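# Slide the paler box's tray out its far end

## Task

Using the robot, push the inner tray of the paler-coloured slide box so it sticks out by at least a few centimetres from the end of that box that is farther from the robot base, and leave it like that. Everything else must finish roughly where it began. It is an immediate failure to grasp the outer case of either box, to shift or rotate either box by more than a small amount, or to push any tray out to roughly half its length. The tray must stay out without the robot holding it. Finish by releasing and moving the gripper away.

## Robot and tools

Robot: a single arm with a two-finger parallel gripper. The fingers extend along the gripper's own +x axis and close and open along its y axis. The reported hand position is the point midway between the finger pads, roughly 3 to 4 cm short of the fingertips. The arm has six joints (waist, shoulder, elbow, wrist pitch, wrist yaw, wrist roll), plus the finger gap.

Frames: the scene frame has its origin on the table surface right under the arm base, +z upward, +x forward from the base, +y to the left when facing +x. State lines report end_effector_position in metres and end_effector_quat_wxyz in this frame, along with linear (m/s) and angular (rad/s) velocity. At long reach the printed position may be somewhat off. Joint positions and Joint velocities are listed base to gripper in rad and rad/s, with the last entry the finger-pad gap in m. Joint ranges: waist -3.054 to 3.054, shoulder 0.000 to 3.142, elbow 0.000 to 2.356, wrist pitch -1.571 to 1.571, wrist yaw -1.571 to 1.571, wrist roll -3.142 to 3.142.

The row format (used by both motion tools): exactly 7 numbers, each in [-1, 1], ordered dx, dy, dz, rx, ry, rz, opening. The first six are an offset, not a pose: they are expressed in the gripper's own axes and counted from the gripper pose shown in the most recent result that reports it (before any such result in the scene, or for a second call within one reply, from where the robot stands when the action begins). Scale: 1.0 equals 0.6 m for dx, dy, dz and 180 degrees for rotation; rx, ry, rz form one rotation vector. The opening is absolute, not an offset: +1 is fully open (0.088 m), empty fingers touch near -0.80, and values down to -1 close no further. Closing fully takes about 0.5 s. All zeros is not a pause; it sends the hand back to the reference pose.

execute_actions: argument actions, a list holding at most one item, plus optional pictures (boolean). An empty list just reports the state (with images). An action item is {"rows": [...], "steps": n}: 1 to 15 rows, steps 1 to 15 (default 15), each step 1/30 s; each row is used for one step and the last row repeats to fill the count. Every row is measured from the same reference pose, not chained from the previous row. An action must have at least 12 steps. A wait item is {"steps": n} with n up to 300, counted from the previous result. Images come only with an empty list or pictures: true. A refused call does nothing.

move: argument target (one 7-number row as above) and optional speed in m/s, 0.002 to 0.5, default 0.25; rotation speed is capped at twice that value in rad/s. The hand follows a straight path lasting 0.5 to 10 s (longer paths stop short after 10 s), rotating the shorter way. The opening is applied at the start. The path ignores obstacles; the real hand lags, may drift, and may exceed the speed near full arm extension. Its result adds a move: line giving the outcome (done, off_target, moving, held, fault and so on), which limits acted (paced = clipped command; held = some steps blocked, after which motion can jump faster), and distance to target. Images are included.

wait: argument seconds, 0 to 10; nothing new is commanded.

zoom_image: camera (cam_head_left, cam_head_right, cam_high, cam_low) and region [x0, y0, x1, y1] in pixels of that camera's latest image, top-left origin, at most 504 by 504. All images are 504x504.

finished_scene: argument scene (integer); ends the current scene irreversibly and reports success.

Controller behaviour: each step, the command is clipped to within 70 mm and 16 degrees of the measured hand pose, then solved by damped inverse kinematics, favouring position over orientation. After an action the arm only continues to the last clipped pose, so far targets need several actions; compare the reported pose and send the remainder. Joint friction can leave the hand short or slightly tilted, and tiny moves may not happen; correct tilt when seen. A Hand target line shows the current controller goal. pose unreachable and HELD mark steps where the clearance check (which treats the base mount as part of the arm) altered or blocked the command.

Timing: each action's result is captured 12 steps before it ends; those steps run while the operator composes the next reply, and the simulation keeps running during replies.

Gripping: grip_measured reports the finger opening on the command scale (readings may be off by about 1 mm). To hold something, command clearly below grip_measured. Pads push up to about 34 N; fast closes push harder.

Cautions: contact torque reaching a joint's load limit (waist 18.2, shoulder 22.5, elbow 22.4, wrist pitch 5.92, wrist yaw 5.9, wrist roll 5.54 N m) stops the arm for 10 s. Holding loads heats motors; MOTOR HOT appears from 50 °C and an OVER-TEMPERATURE FAULT at 95 °C, possibly ending in power loss. Faster or deeper contact presses harder, so approach the tray slowly, push it with the fingertips rather than grasping any case, avoid nudging the boxes, stop well before half-extension, never knock anything off the table, and avoid drops, slams and hard shoves.

Each tool is called after "Request:" as a command line: name --argument value for each argument, lists and objects as JSON in quotes; but a table of rows of numbers goes row by row, as --pt "numbers of a row", without its own name.

## Session

I'll start by looking at the scene.

Request:
execute_actions --actions '[]'

Scene clock: 0.00 s of 3750.00 s.
end_effector_position=(+0.4131, +0.1828, +0.1320) grip_measured=+0.844 end_effector_quat_wxyz=(+0.716, +0.575, +0.288, -0.271) end_effector_velocity=(-0.003, -0.002, -0.002) end_effector_angular_velocity=(-0.017, +0.015, +0.016)
Joint positions: [0.454 2.122 0.971 0.308 0.303 1.885 0.08 ]
Joint velocities: [-0.002 -0.002 -0.007 -0.007 -0.007 -0.022 -0.   ]
Heat: hottest shoulder 30 °C (+0.0 °C/min).
Hand target: +0.413, +0.183, +0.132; +0.716, +0.575, +0.288, -0.271

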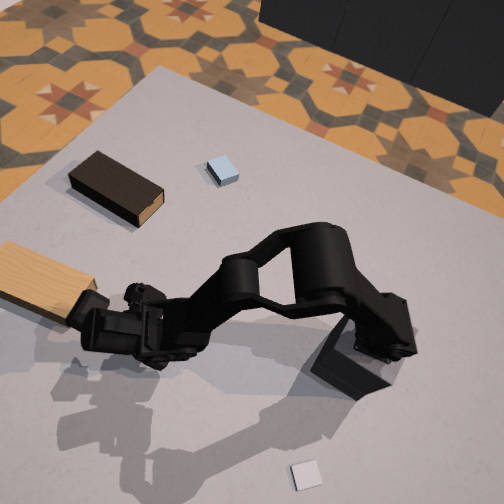

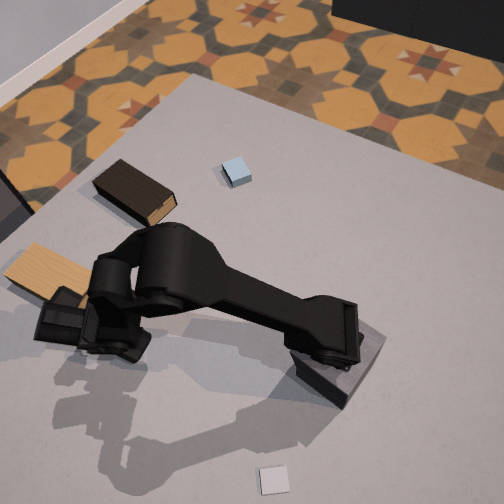

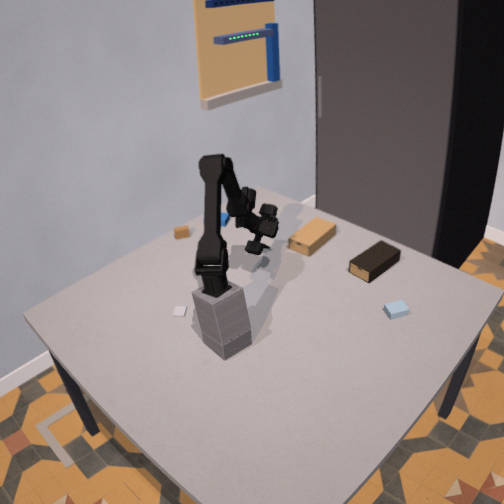

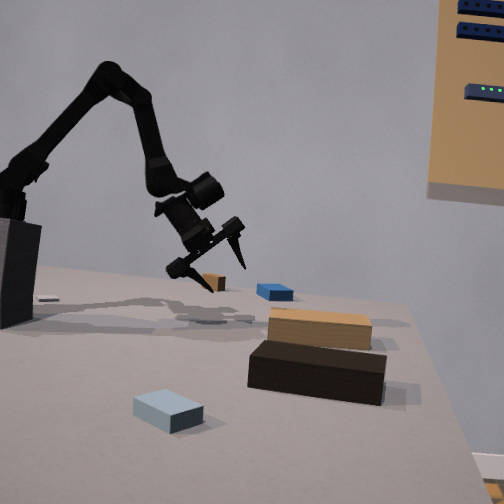

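Request:
zoom_image --camera "cam_high" --region '[270, 200, 420, 300]'

Request:
zoom_image --camera "cam_head_left" --region '[0, 140, 200, 340]'

Request:
zoom_image --camera "cam_low" --region '[230, 290, 410, 420]'

Region (270, 200, 420, 300) of cam_high's 504x504 image, scaled by 3.360, with more detail than that image has.

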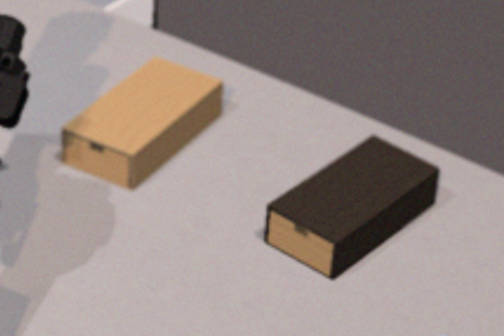

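Region (0, 140, 200, 340) of cam_head_left's 504x504 image, scaled by 2.520, with more detail than that image has.

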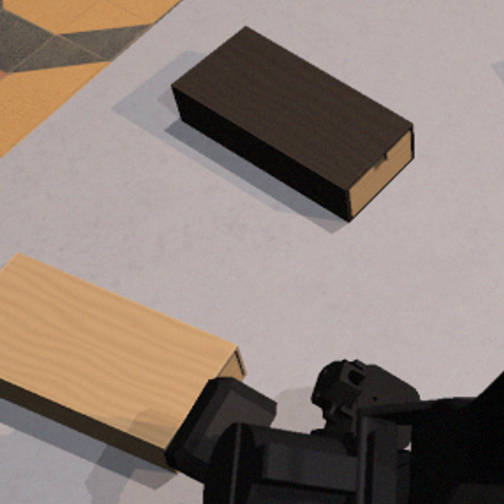

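Region (230, 290, 410, 420) of cam_low's 504x504 image, scaled by 2.800, with more detail than that image has.

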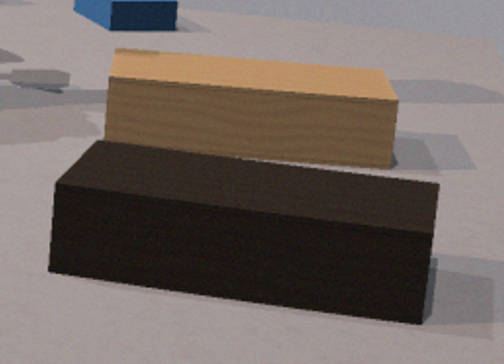

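Request:
move --target '[0.1223, -0.0635, 0.0634, -0.4403, -0.0952, 0.1365, -1.0]' --speed 0.35

Scene clock: 10.77 s of 3750.00 s.
end_effector_position=(+0.4399, +0.1359, +0.0642) grip_measured=-0.789 end_effector_quat_wxyz=(+0.985, -0.003, +0.170, +0.039) end_effector_velocity=(+0.000, -0.002, +0.000) end_effector_angular_velocity=(-0.018, -0.003, +0.007)
Joint positions: [0.351 2.702 0.915 1.467 0.275 0.274 0.   ]
Joint velocities: [-0.007  0.002 -0.002  0.007 -0.007 -0.022 -0.   ]
Heat: hottest shoulder 32 °C (+11.1 °C/min).
Hand target: +0.439, +0.134, +0.059; +0.984, -0.007, +0.174, +0.040
Off the commanded pose: 0.005 m, 1 deg.
Kept back: nothing.
After step 90, 5.03 s passed at rest.
move: done

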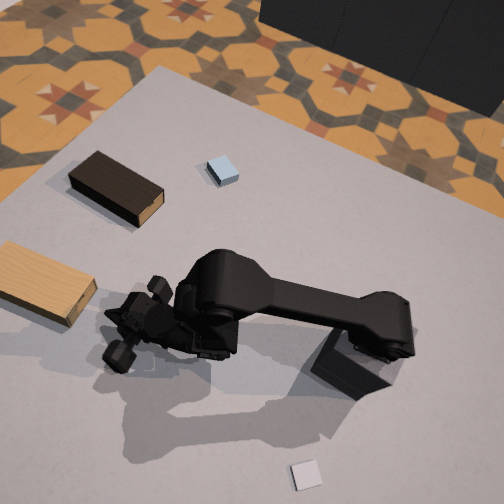

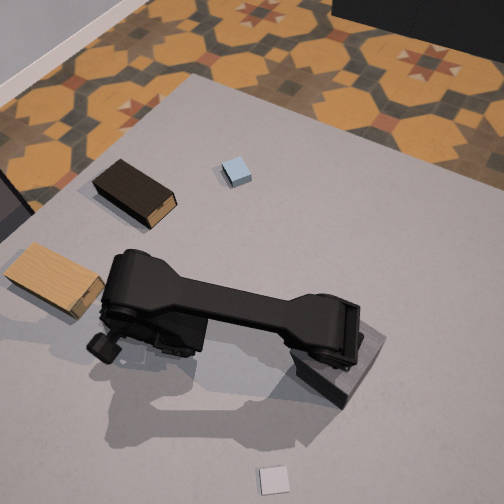

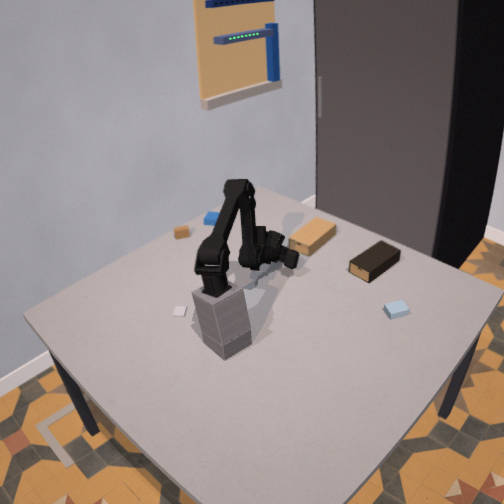

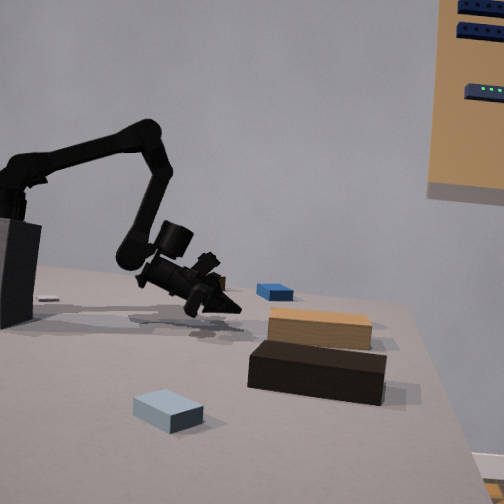

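Request:
zoom_image --camera "cam_low" --region '[120, 210, 390, 370]'

Request:
zoom_image --camera "cam_head_left" --region '[0, 230, 200, 390]'

Region (120, 210, 390, 370) of cam_low's 504x504 image, scaled by 1.867, with more detail than that image has; it fills the top 299 rows of this view, and the rest is white.

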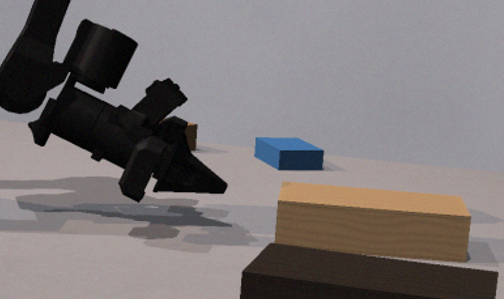

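Region (0, 230, 200, 390) of cam_head_left's 504x504 image, scaled by 2.520, with more detail than that image has; it fills the top 403 rows of this view, and the rest is white.

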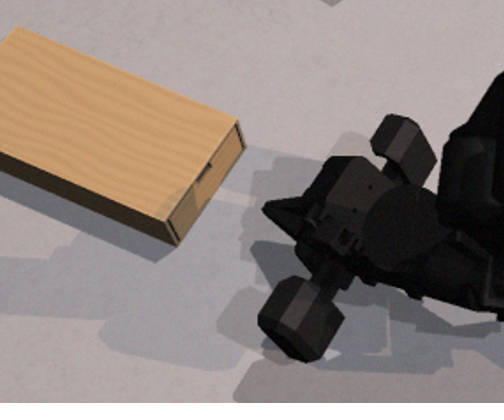

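Request:
zoom_image --camera "cam_low" --region '[180, 260, 300, 350]'

Request:
zoom_image --camera "cam_high" --region '[240, 210, 350, 290]'

Region (180, 260, 300, 350) of cam_low's 504x504 image, scaled by 4.200, with more detail than that image has; it fills the top 378 rows of this view, and the rest is white.

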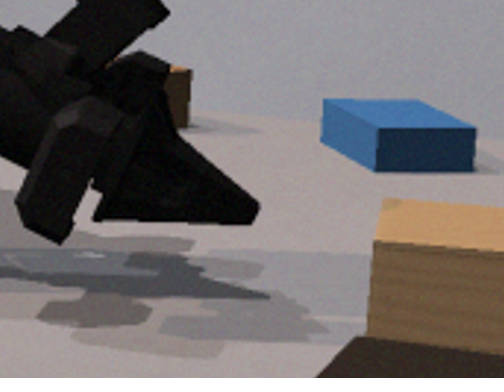

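Region (240, 210, 350, 290) of cam_high's 504x504 image, scaled by 4.582, with more detail than that image has; it fills the top 367 rows of this view, and the rest is white.

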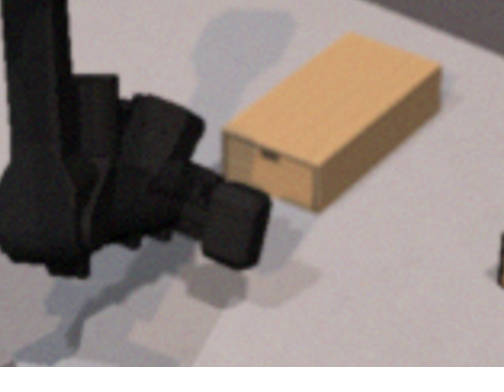

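Request:
move --target '[0.0415, -0.0207, 0.0535, 0.4967, -0.0096, 0.0129, 1.0]' --speed 0.4

Scene clock: 21.60 s of 3750.00 s.
end_effector_position=(+0.4742, +0.1235, +0.0857) grip_measured=+1.000 end_effector_quat_wxyz=(+0.706, +0.692, +0.133, -0.076) end_effector_velocity=(-0.001, -0.000, -0.001) end_effector_angular_velocity=(+0.006, +0.009, +0.001)
Joint positions: [0.275 2.667 0.988 1.409 0.214 1.795 0.088]
Joint velocities: [-0.002 -0.002 -0.002 -0.007 -0.007  0.007  0.   ]
Heat: hottest shoulder 34 °C (+11.1 °C/min).
Hand target: +0.475, +0.126, +0.086; +0.703, +0.694, +0.135, -0.074
Off the commanded pose: 0.003 m, 1 deg.
Kept back: nothing.
After step 90, 5.27 s passed at rest.
move: done

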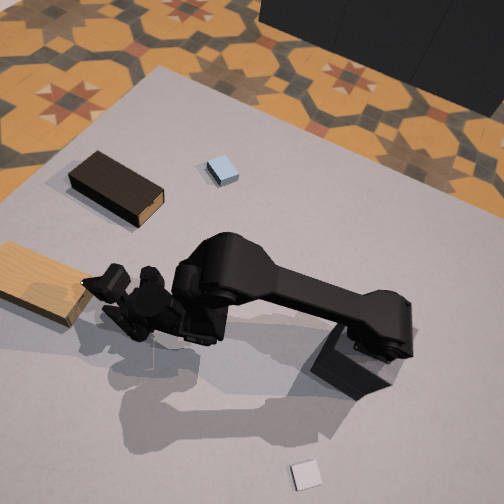

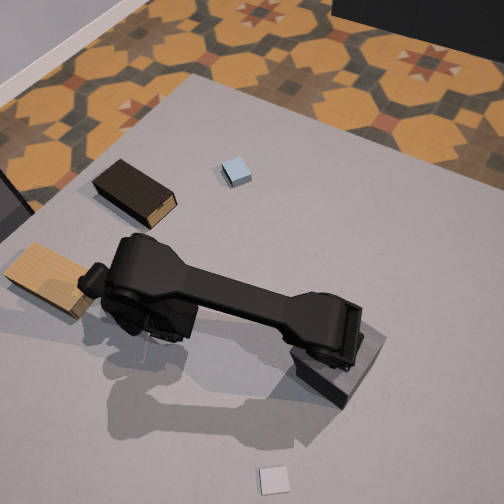

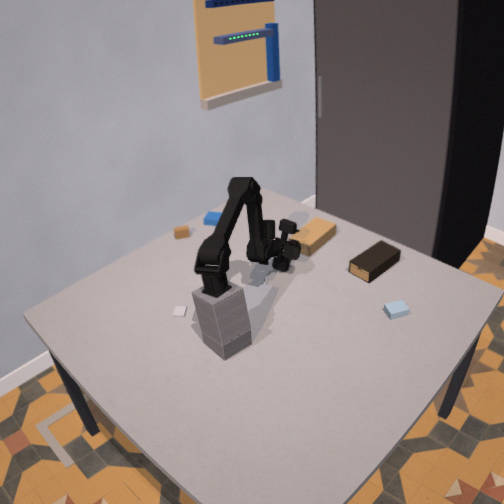

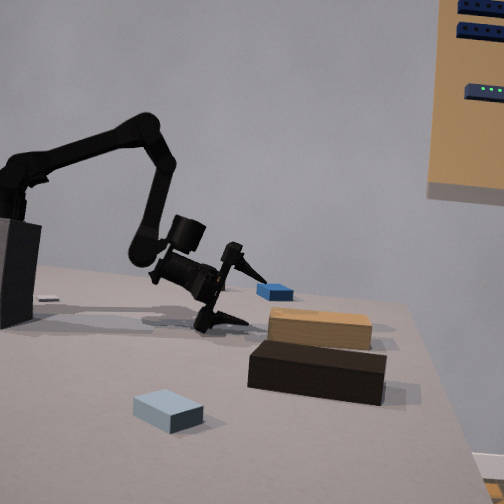

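Request:
zoom_image --camera "cam_low" --region '[180, 235, 320, 355]'

Request:
zoom_image --camera "cam_head_left" --region '[0, 230, 200, 390]'

Region (180, 235, 320, 355) of cam_low's 504x504 image, scaled by 3.600, with more detail than that image has; it fills the top 432 rows of this view, and the rest is white.

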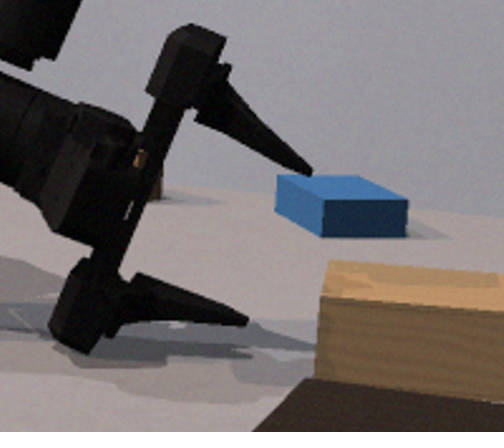

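Region (0, 230, 200, 390) of cam_head_left's 504x504 image, scaled by 2.520, with more detail than that image has; it fills the top 403 rows of this view, and the rest is white.

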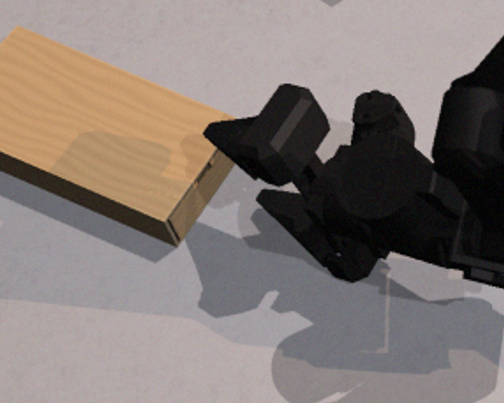

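Request:
move --target '[0.0570, 0.0233, -0.0069, 0.0016, 0.0021, -0.0221, 1.0]' --speed 0.1

Scene clock: 30.23 s of 3750.00 s.
end_effector_position=(+0.5066, +0.1291, +0.0837) grip_measured=+1.000 end_effector_quat_wxyz=(+0.703, +0.685, +0.162, -0.103) end_effector_velocity=(+0.002, +0.003, -0.001) end_effector_angular_velocity=(-0.002, +0.012, +0.019)
Joint positions: [0.252 2.638 1.124 1.166 0.172 1.801 0.088]
Joint velocities: [-0.002 -0.002  0.012 -0.022 -0.022 -0.007  0.   ]
Heat: hottest shoulder 36 °C (+11.9 °C/min).
Hand target: +0.511, +0.131, +0.089; +0.701, +0.688, +0.160, -0.098
Off the commanded pose: 0.007 m, 1 deg.
Kept back: nothing.
After step 90, 4.77 s passed at rest.
move: done

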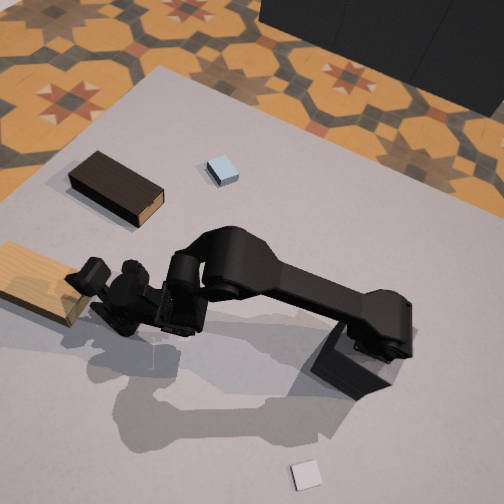

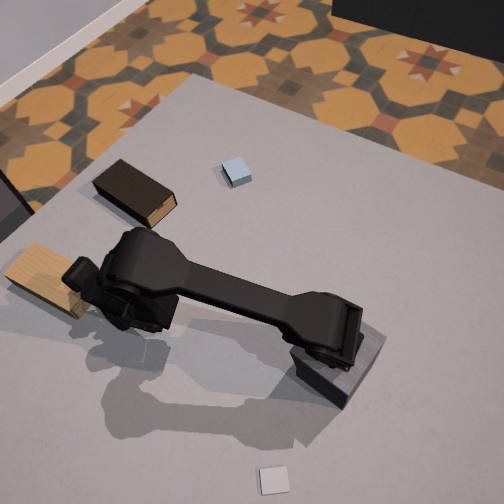

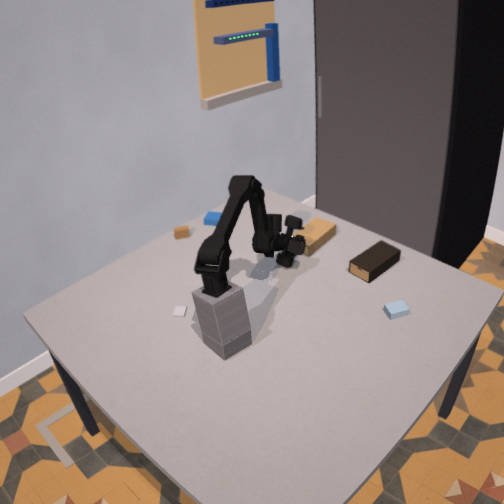

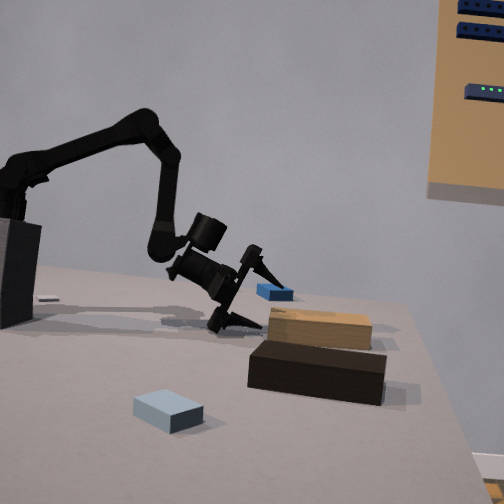

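Request:
zoom_image --camera "cam_low" --region '[180, 235, 320, 355]'

Request:
zoom_image --camera "cam_head_left" --region '[0, 230, 200, 390]'

Region (180, 235, 320, 355) of cam_low's 504x504 image, scaled by 3.600, with more detail than that image has; it fills the top 432 rows of this view, and the rest is white.

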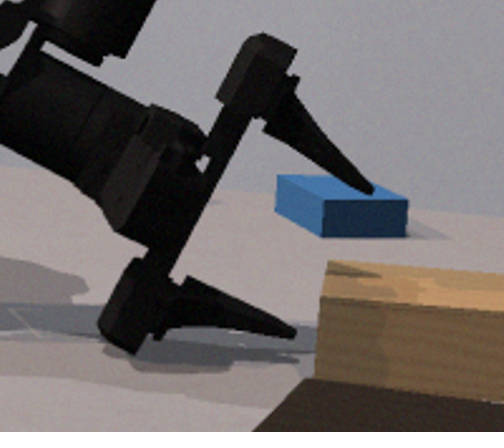

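Region (0, 230, 200, 390) of cam_head_left's 504x504 image, scaled by 2.520, with more detail than that image has; it fills the top 403 rows of this view, and the rest is white.

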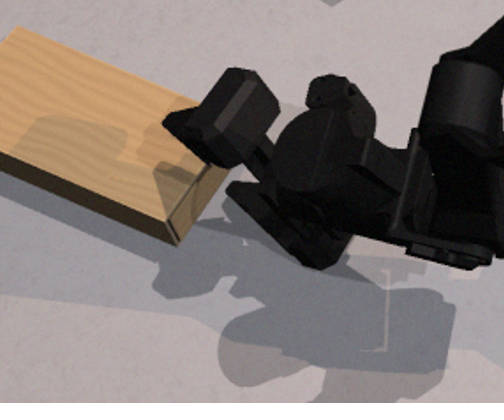

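Request:
move --target '[0.0038, 0.0195, -0.0081, 0.0, 0.0, 0.0, 1.0]' --speed 0.05

Request:
zoom_image --camera "cam_low" --region '[180, 235, 320, 355]'

Request:
zoom_image --camera "cam_head_left" --region '[0, 230, 200, 390]'

Scene clock: 32.70 s of 3750.00 s.
end_effector_position=(+0.5096, +0.1313, +0.0881) grip_measured=+1.000 end_effector_quat_wxyz=(+0.703, +0.683, +0.166, -0.108) end_effector_velocity=(-0.001, -0.001, -0.005) end_effector_angular_velocity=(-0.011, +0.022, +0.004)
Joint positions: [0.253 2.616 1.131 1.124 0.172 1.801 0.088]
Joint velocities: [-0.002  0.002  0.002 -0.022 -0.007 -0.007  0.   ]
Heat: hottest shoulder 36 °C (+11.0 °C/min).
Hand target: +0.513, +0.135, +0.094; +0.703, +0.685, +0.162, -0.103
Off the commanded pose: 0.007 m, 1 deg.
Kept back: nothing.
move: done

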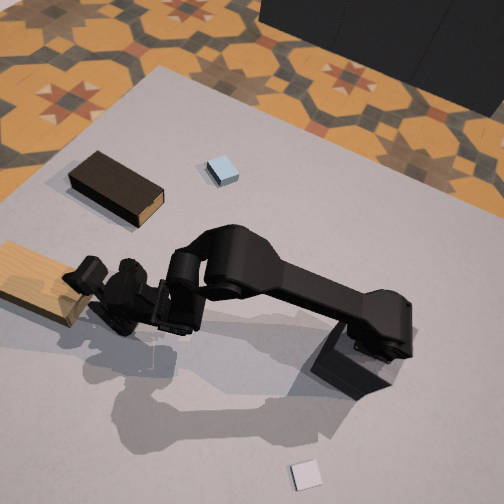

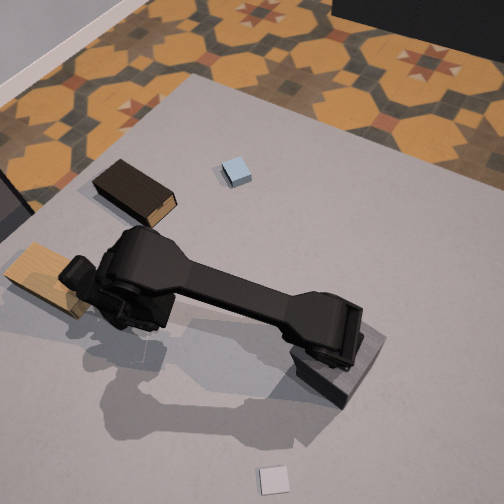

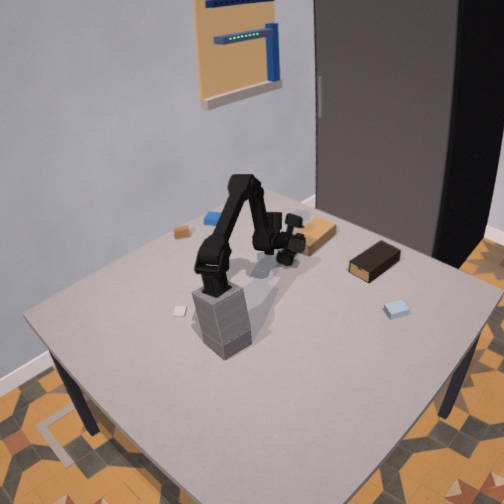

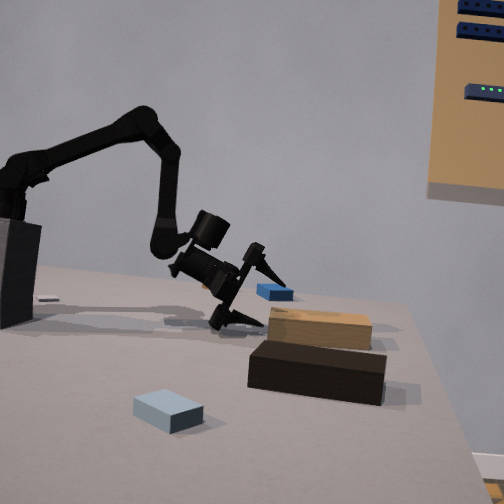

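Region (180, 235, 320, 355) of cam_low's 504x504 image, scaled by 3.600, with more detail than that image has; it fills the top 432 rows of this view, and the rest is white.

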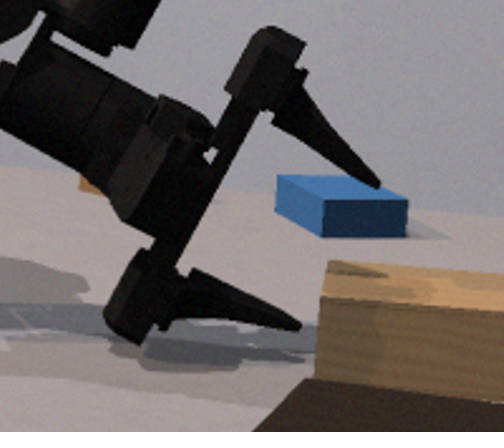

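Region (0, 230, 200, 390) of cam_head_left's 504x504 image, scaled by 2.520, with more detail than that image has; it fills the top 403 rows of this view, and the rest is white.

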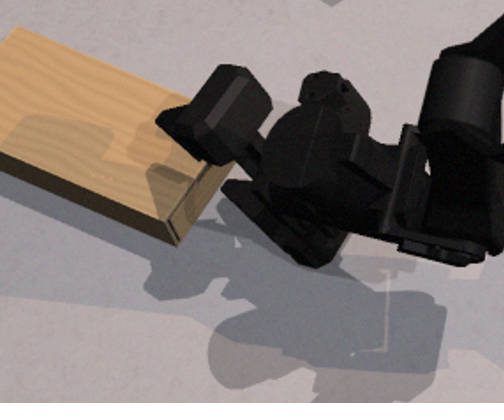

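Request:
move --target '[0.0808, 0.0460, -0.0066, 0.0, 0.0, 0.005, 1.0]' --speed 0.03

Request:
zoom_image --camera "cam_low" --region '[200, 235, 420, 375]'

Request:
zoom_image --camera "cam_high" --region '[260, 200, 380, 290]'

Scene clock: 35.90 s of 3750.00 s.
end_effector_position=(+0.5641, +0.1417, +0.1014) grip_measured=+1.000 end_effector_quat_wxyz=(+0.703, +0.687, +0.157, -0.100) end_effector_velocity=(+0.004, +0.003, +0.002) end_effector_angular_velocity=(+0.003, -0.002, +0.021)
Joint positions: [0.232 2.662 1.38  0.947 0.158 1.795 0.088]
Joint velocities: [-0.002  0.002  0.017 -0.007 -0.022 -0.007  0.   ]
Heat: hottest shoulder 37 °C (+11.7 °C/min).
Hand target: +0.564, +0.140, +0.095; +0.704, +0.684, +0.160, -0.102
Off the commanded pose: 0.006 m, 1 deg.
Kept back: nothing.
move: done

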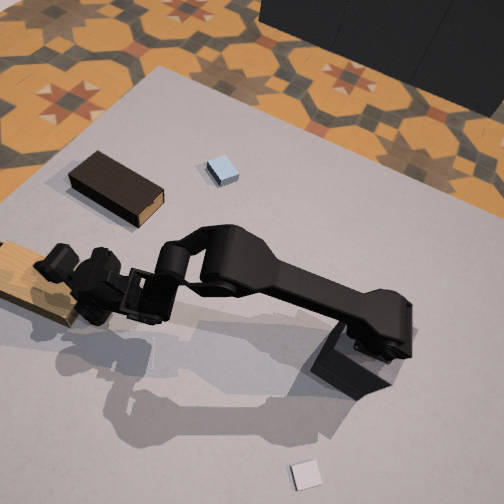

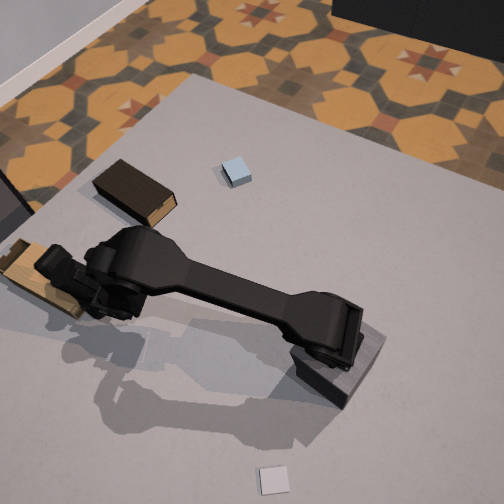

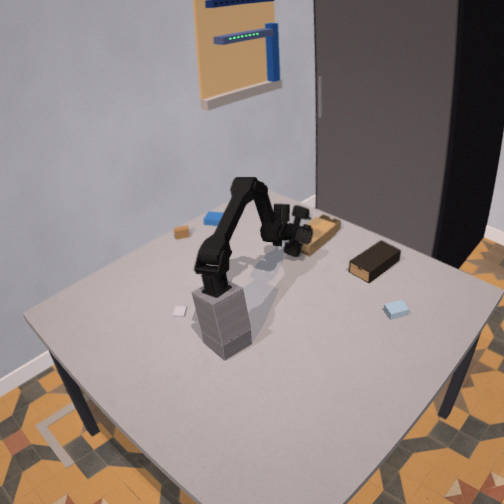

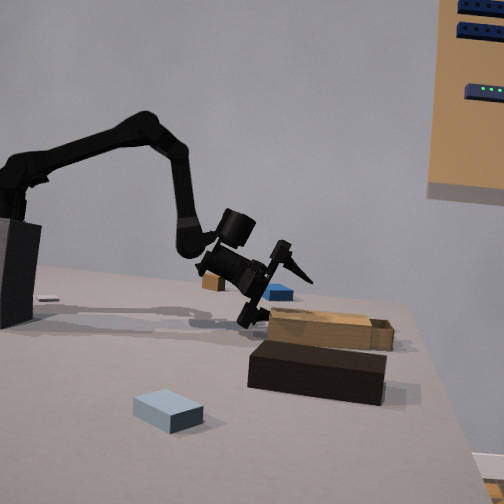

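Region (200, 235, 420, 375) of cam_low's 504x504 image, scaled by 2.291, with more detail than that image has; it fills the top 321 rows of this view, and the rest is white.

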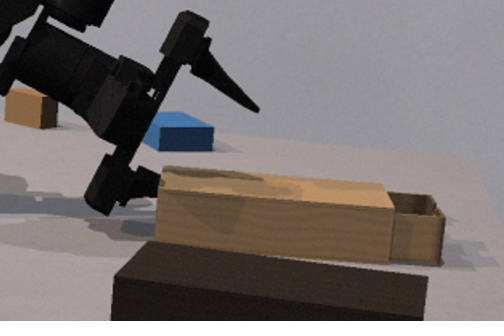

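Region (260, 200, 380, 290) of cam_high's 504x504 image, scaled by 4.200, with more detail than that image has; it fills the top 378 rows of this view, and the rest is white.

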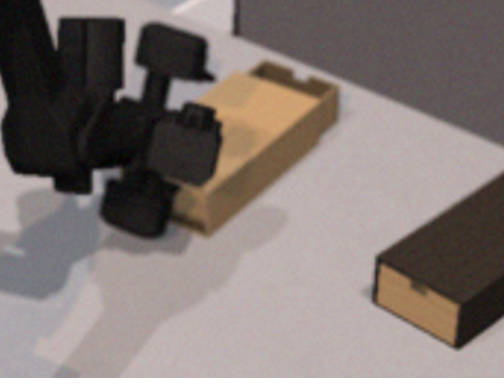

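Request:
move --target '[-0.1065, -0.0480, 0.0004, 0.0, 0.0, 0.0, 1.0]' --speed 0.06

Request:
zoom_image --camera "cam_low" --region '[200, 235, 420, 375]'

Scene clock: 38.37 s of 3750.00 s.
end_effector_position=(+0.4956, +0.1341, +0.0944) grip_measured=+1.000 end_effector_quat_wxyz=(+0.704, +0.685, +0.158, -0.101) end_effector_velocity=(-0.001, -0.003, +0.002) end_effector_angular_velocity=(-0.008, -0.005, -0.006)
Joint positions: [0.271 2.591 1.062 1.188 0.195 1.804 0.088]
Joint velocities: [-0.002 -0.007 -0.012  0.007  0.007 -0.007  0.   ]
Heat: hottest shoulder 37 °C (+10.9 °C/min).
Hand target: +0.494, +0.136, +0.097; +0.703, +0.687, +0.157, -0.100
Off the commanded pose: 0.003 m, 0 deg.
Kept back: nothing.
move: done

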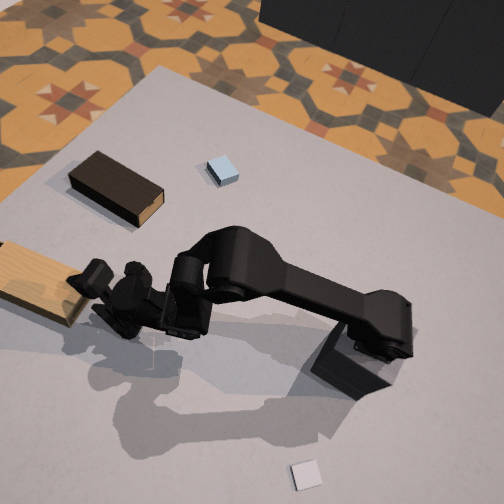

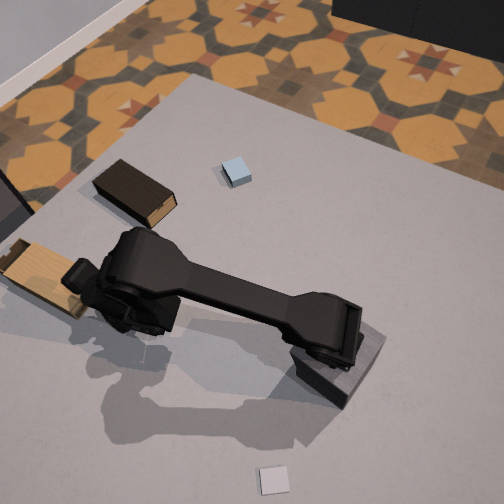

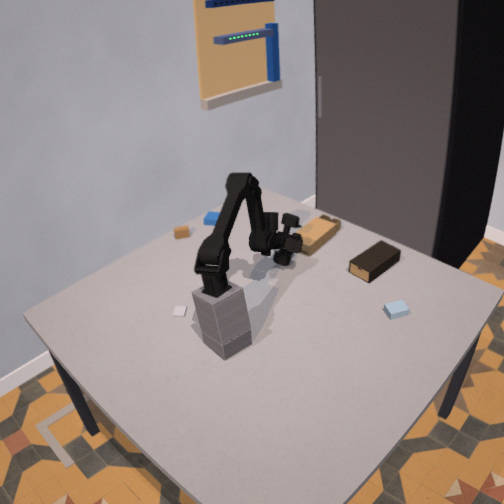

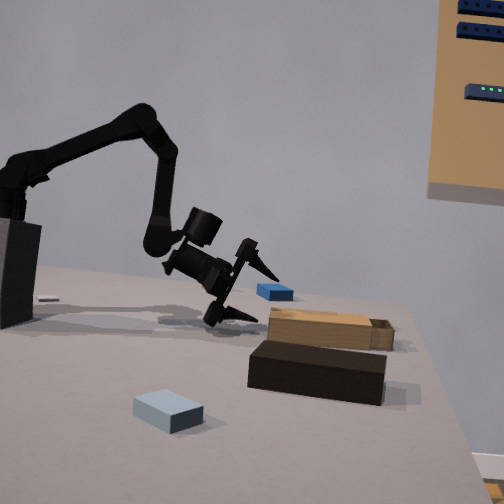

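Region (200, 235, 420, 375) of cam_low's 504x504 image, scaled by 2.291, with more detail than that image has; it fills the top 321 rows of this view, and the rest is white.

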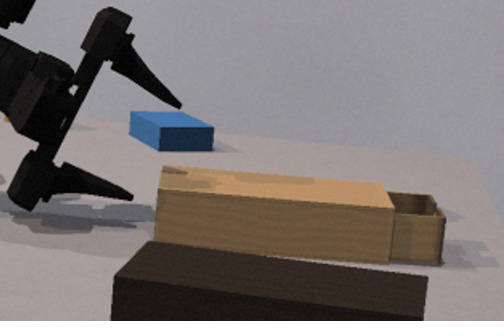

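Request:
move --target '[-0.16, 0.046, -0.011, 0.0, 0.0, 0.0, 1.0]' --speed 0.2

Request:
finished_scene --scene 1

Scene clock: 40.03 s of 3750.00 s.
end_effector_position=(+0.4177, +0.1335, +0.1527) grip_measured=+1.000 end_effector_quat_wxyz=(+0.705, +0.683, +0.159, -0.102) end_effector_velocity=(+0.002, +0.000, +0.010) end_effector_angular_velocity=(+0.003, -0.032, -0.002)
Joint positions: [0.328 2.278 0.653 1.275 0.247 1.82  0.088]
Joint velocities: [-0.002 -0.017 -0.007  0.022  0.007 -0.007  0.   ]
Heat: hottest shoulder 38 °C (+12.0 °C/min).
Hand target: +0.416, +0.134, +0.155; +0.704, +0.685, +0.158, -0.101
Off the commanded pose: 0.003 m, 0 deg.
Kept back: nothing.
move: done

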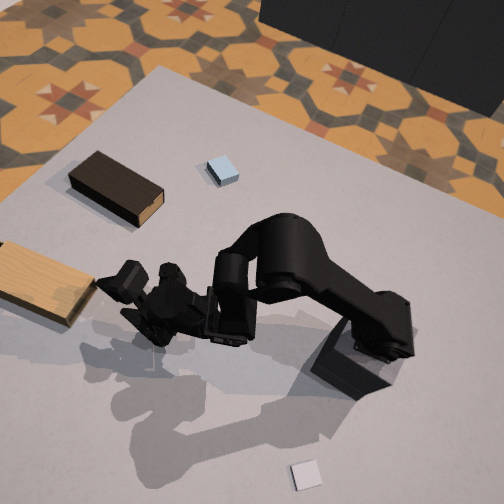

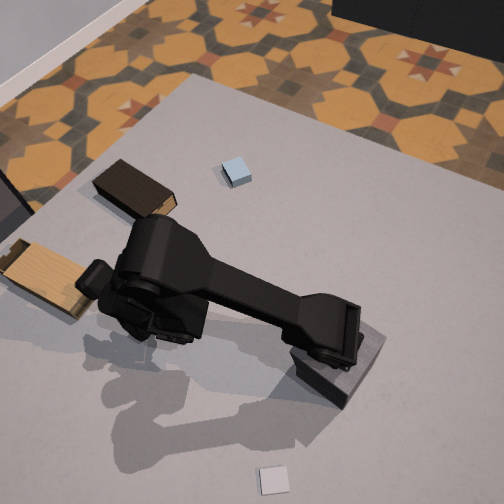

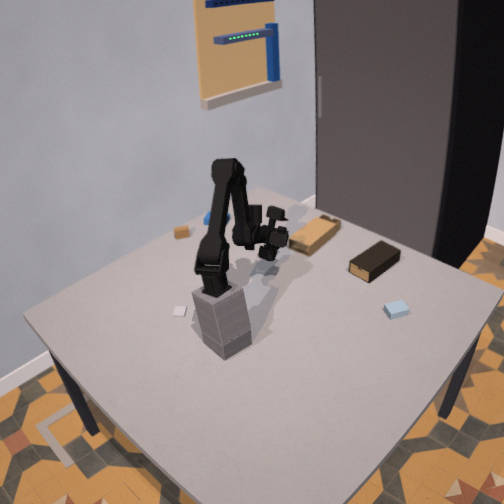

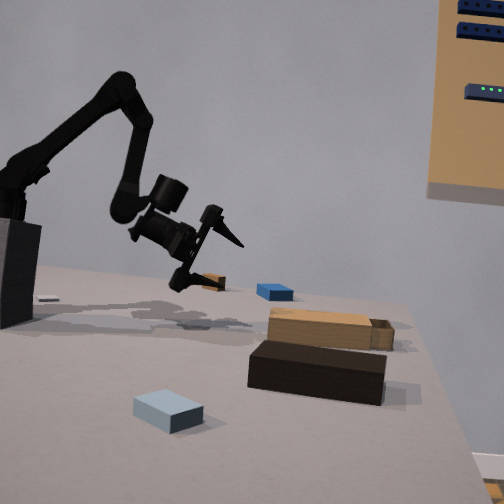

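The scene is finished: the task was done.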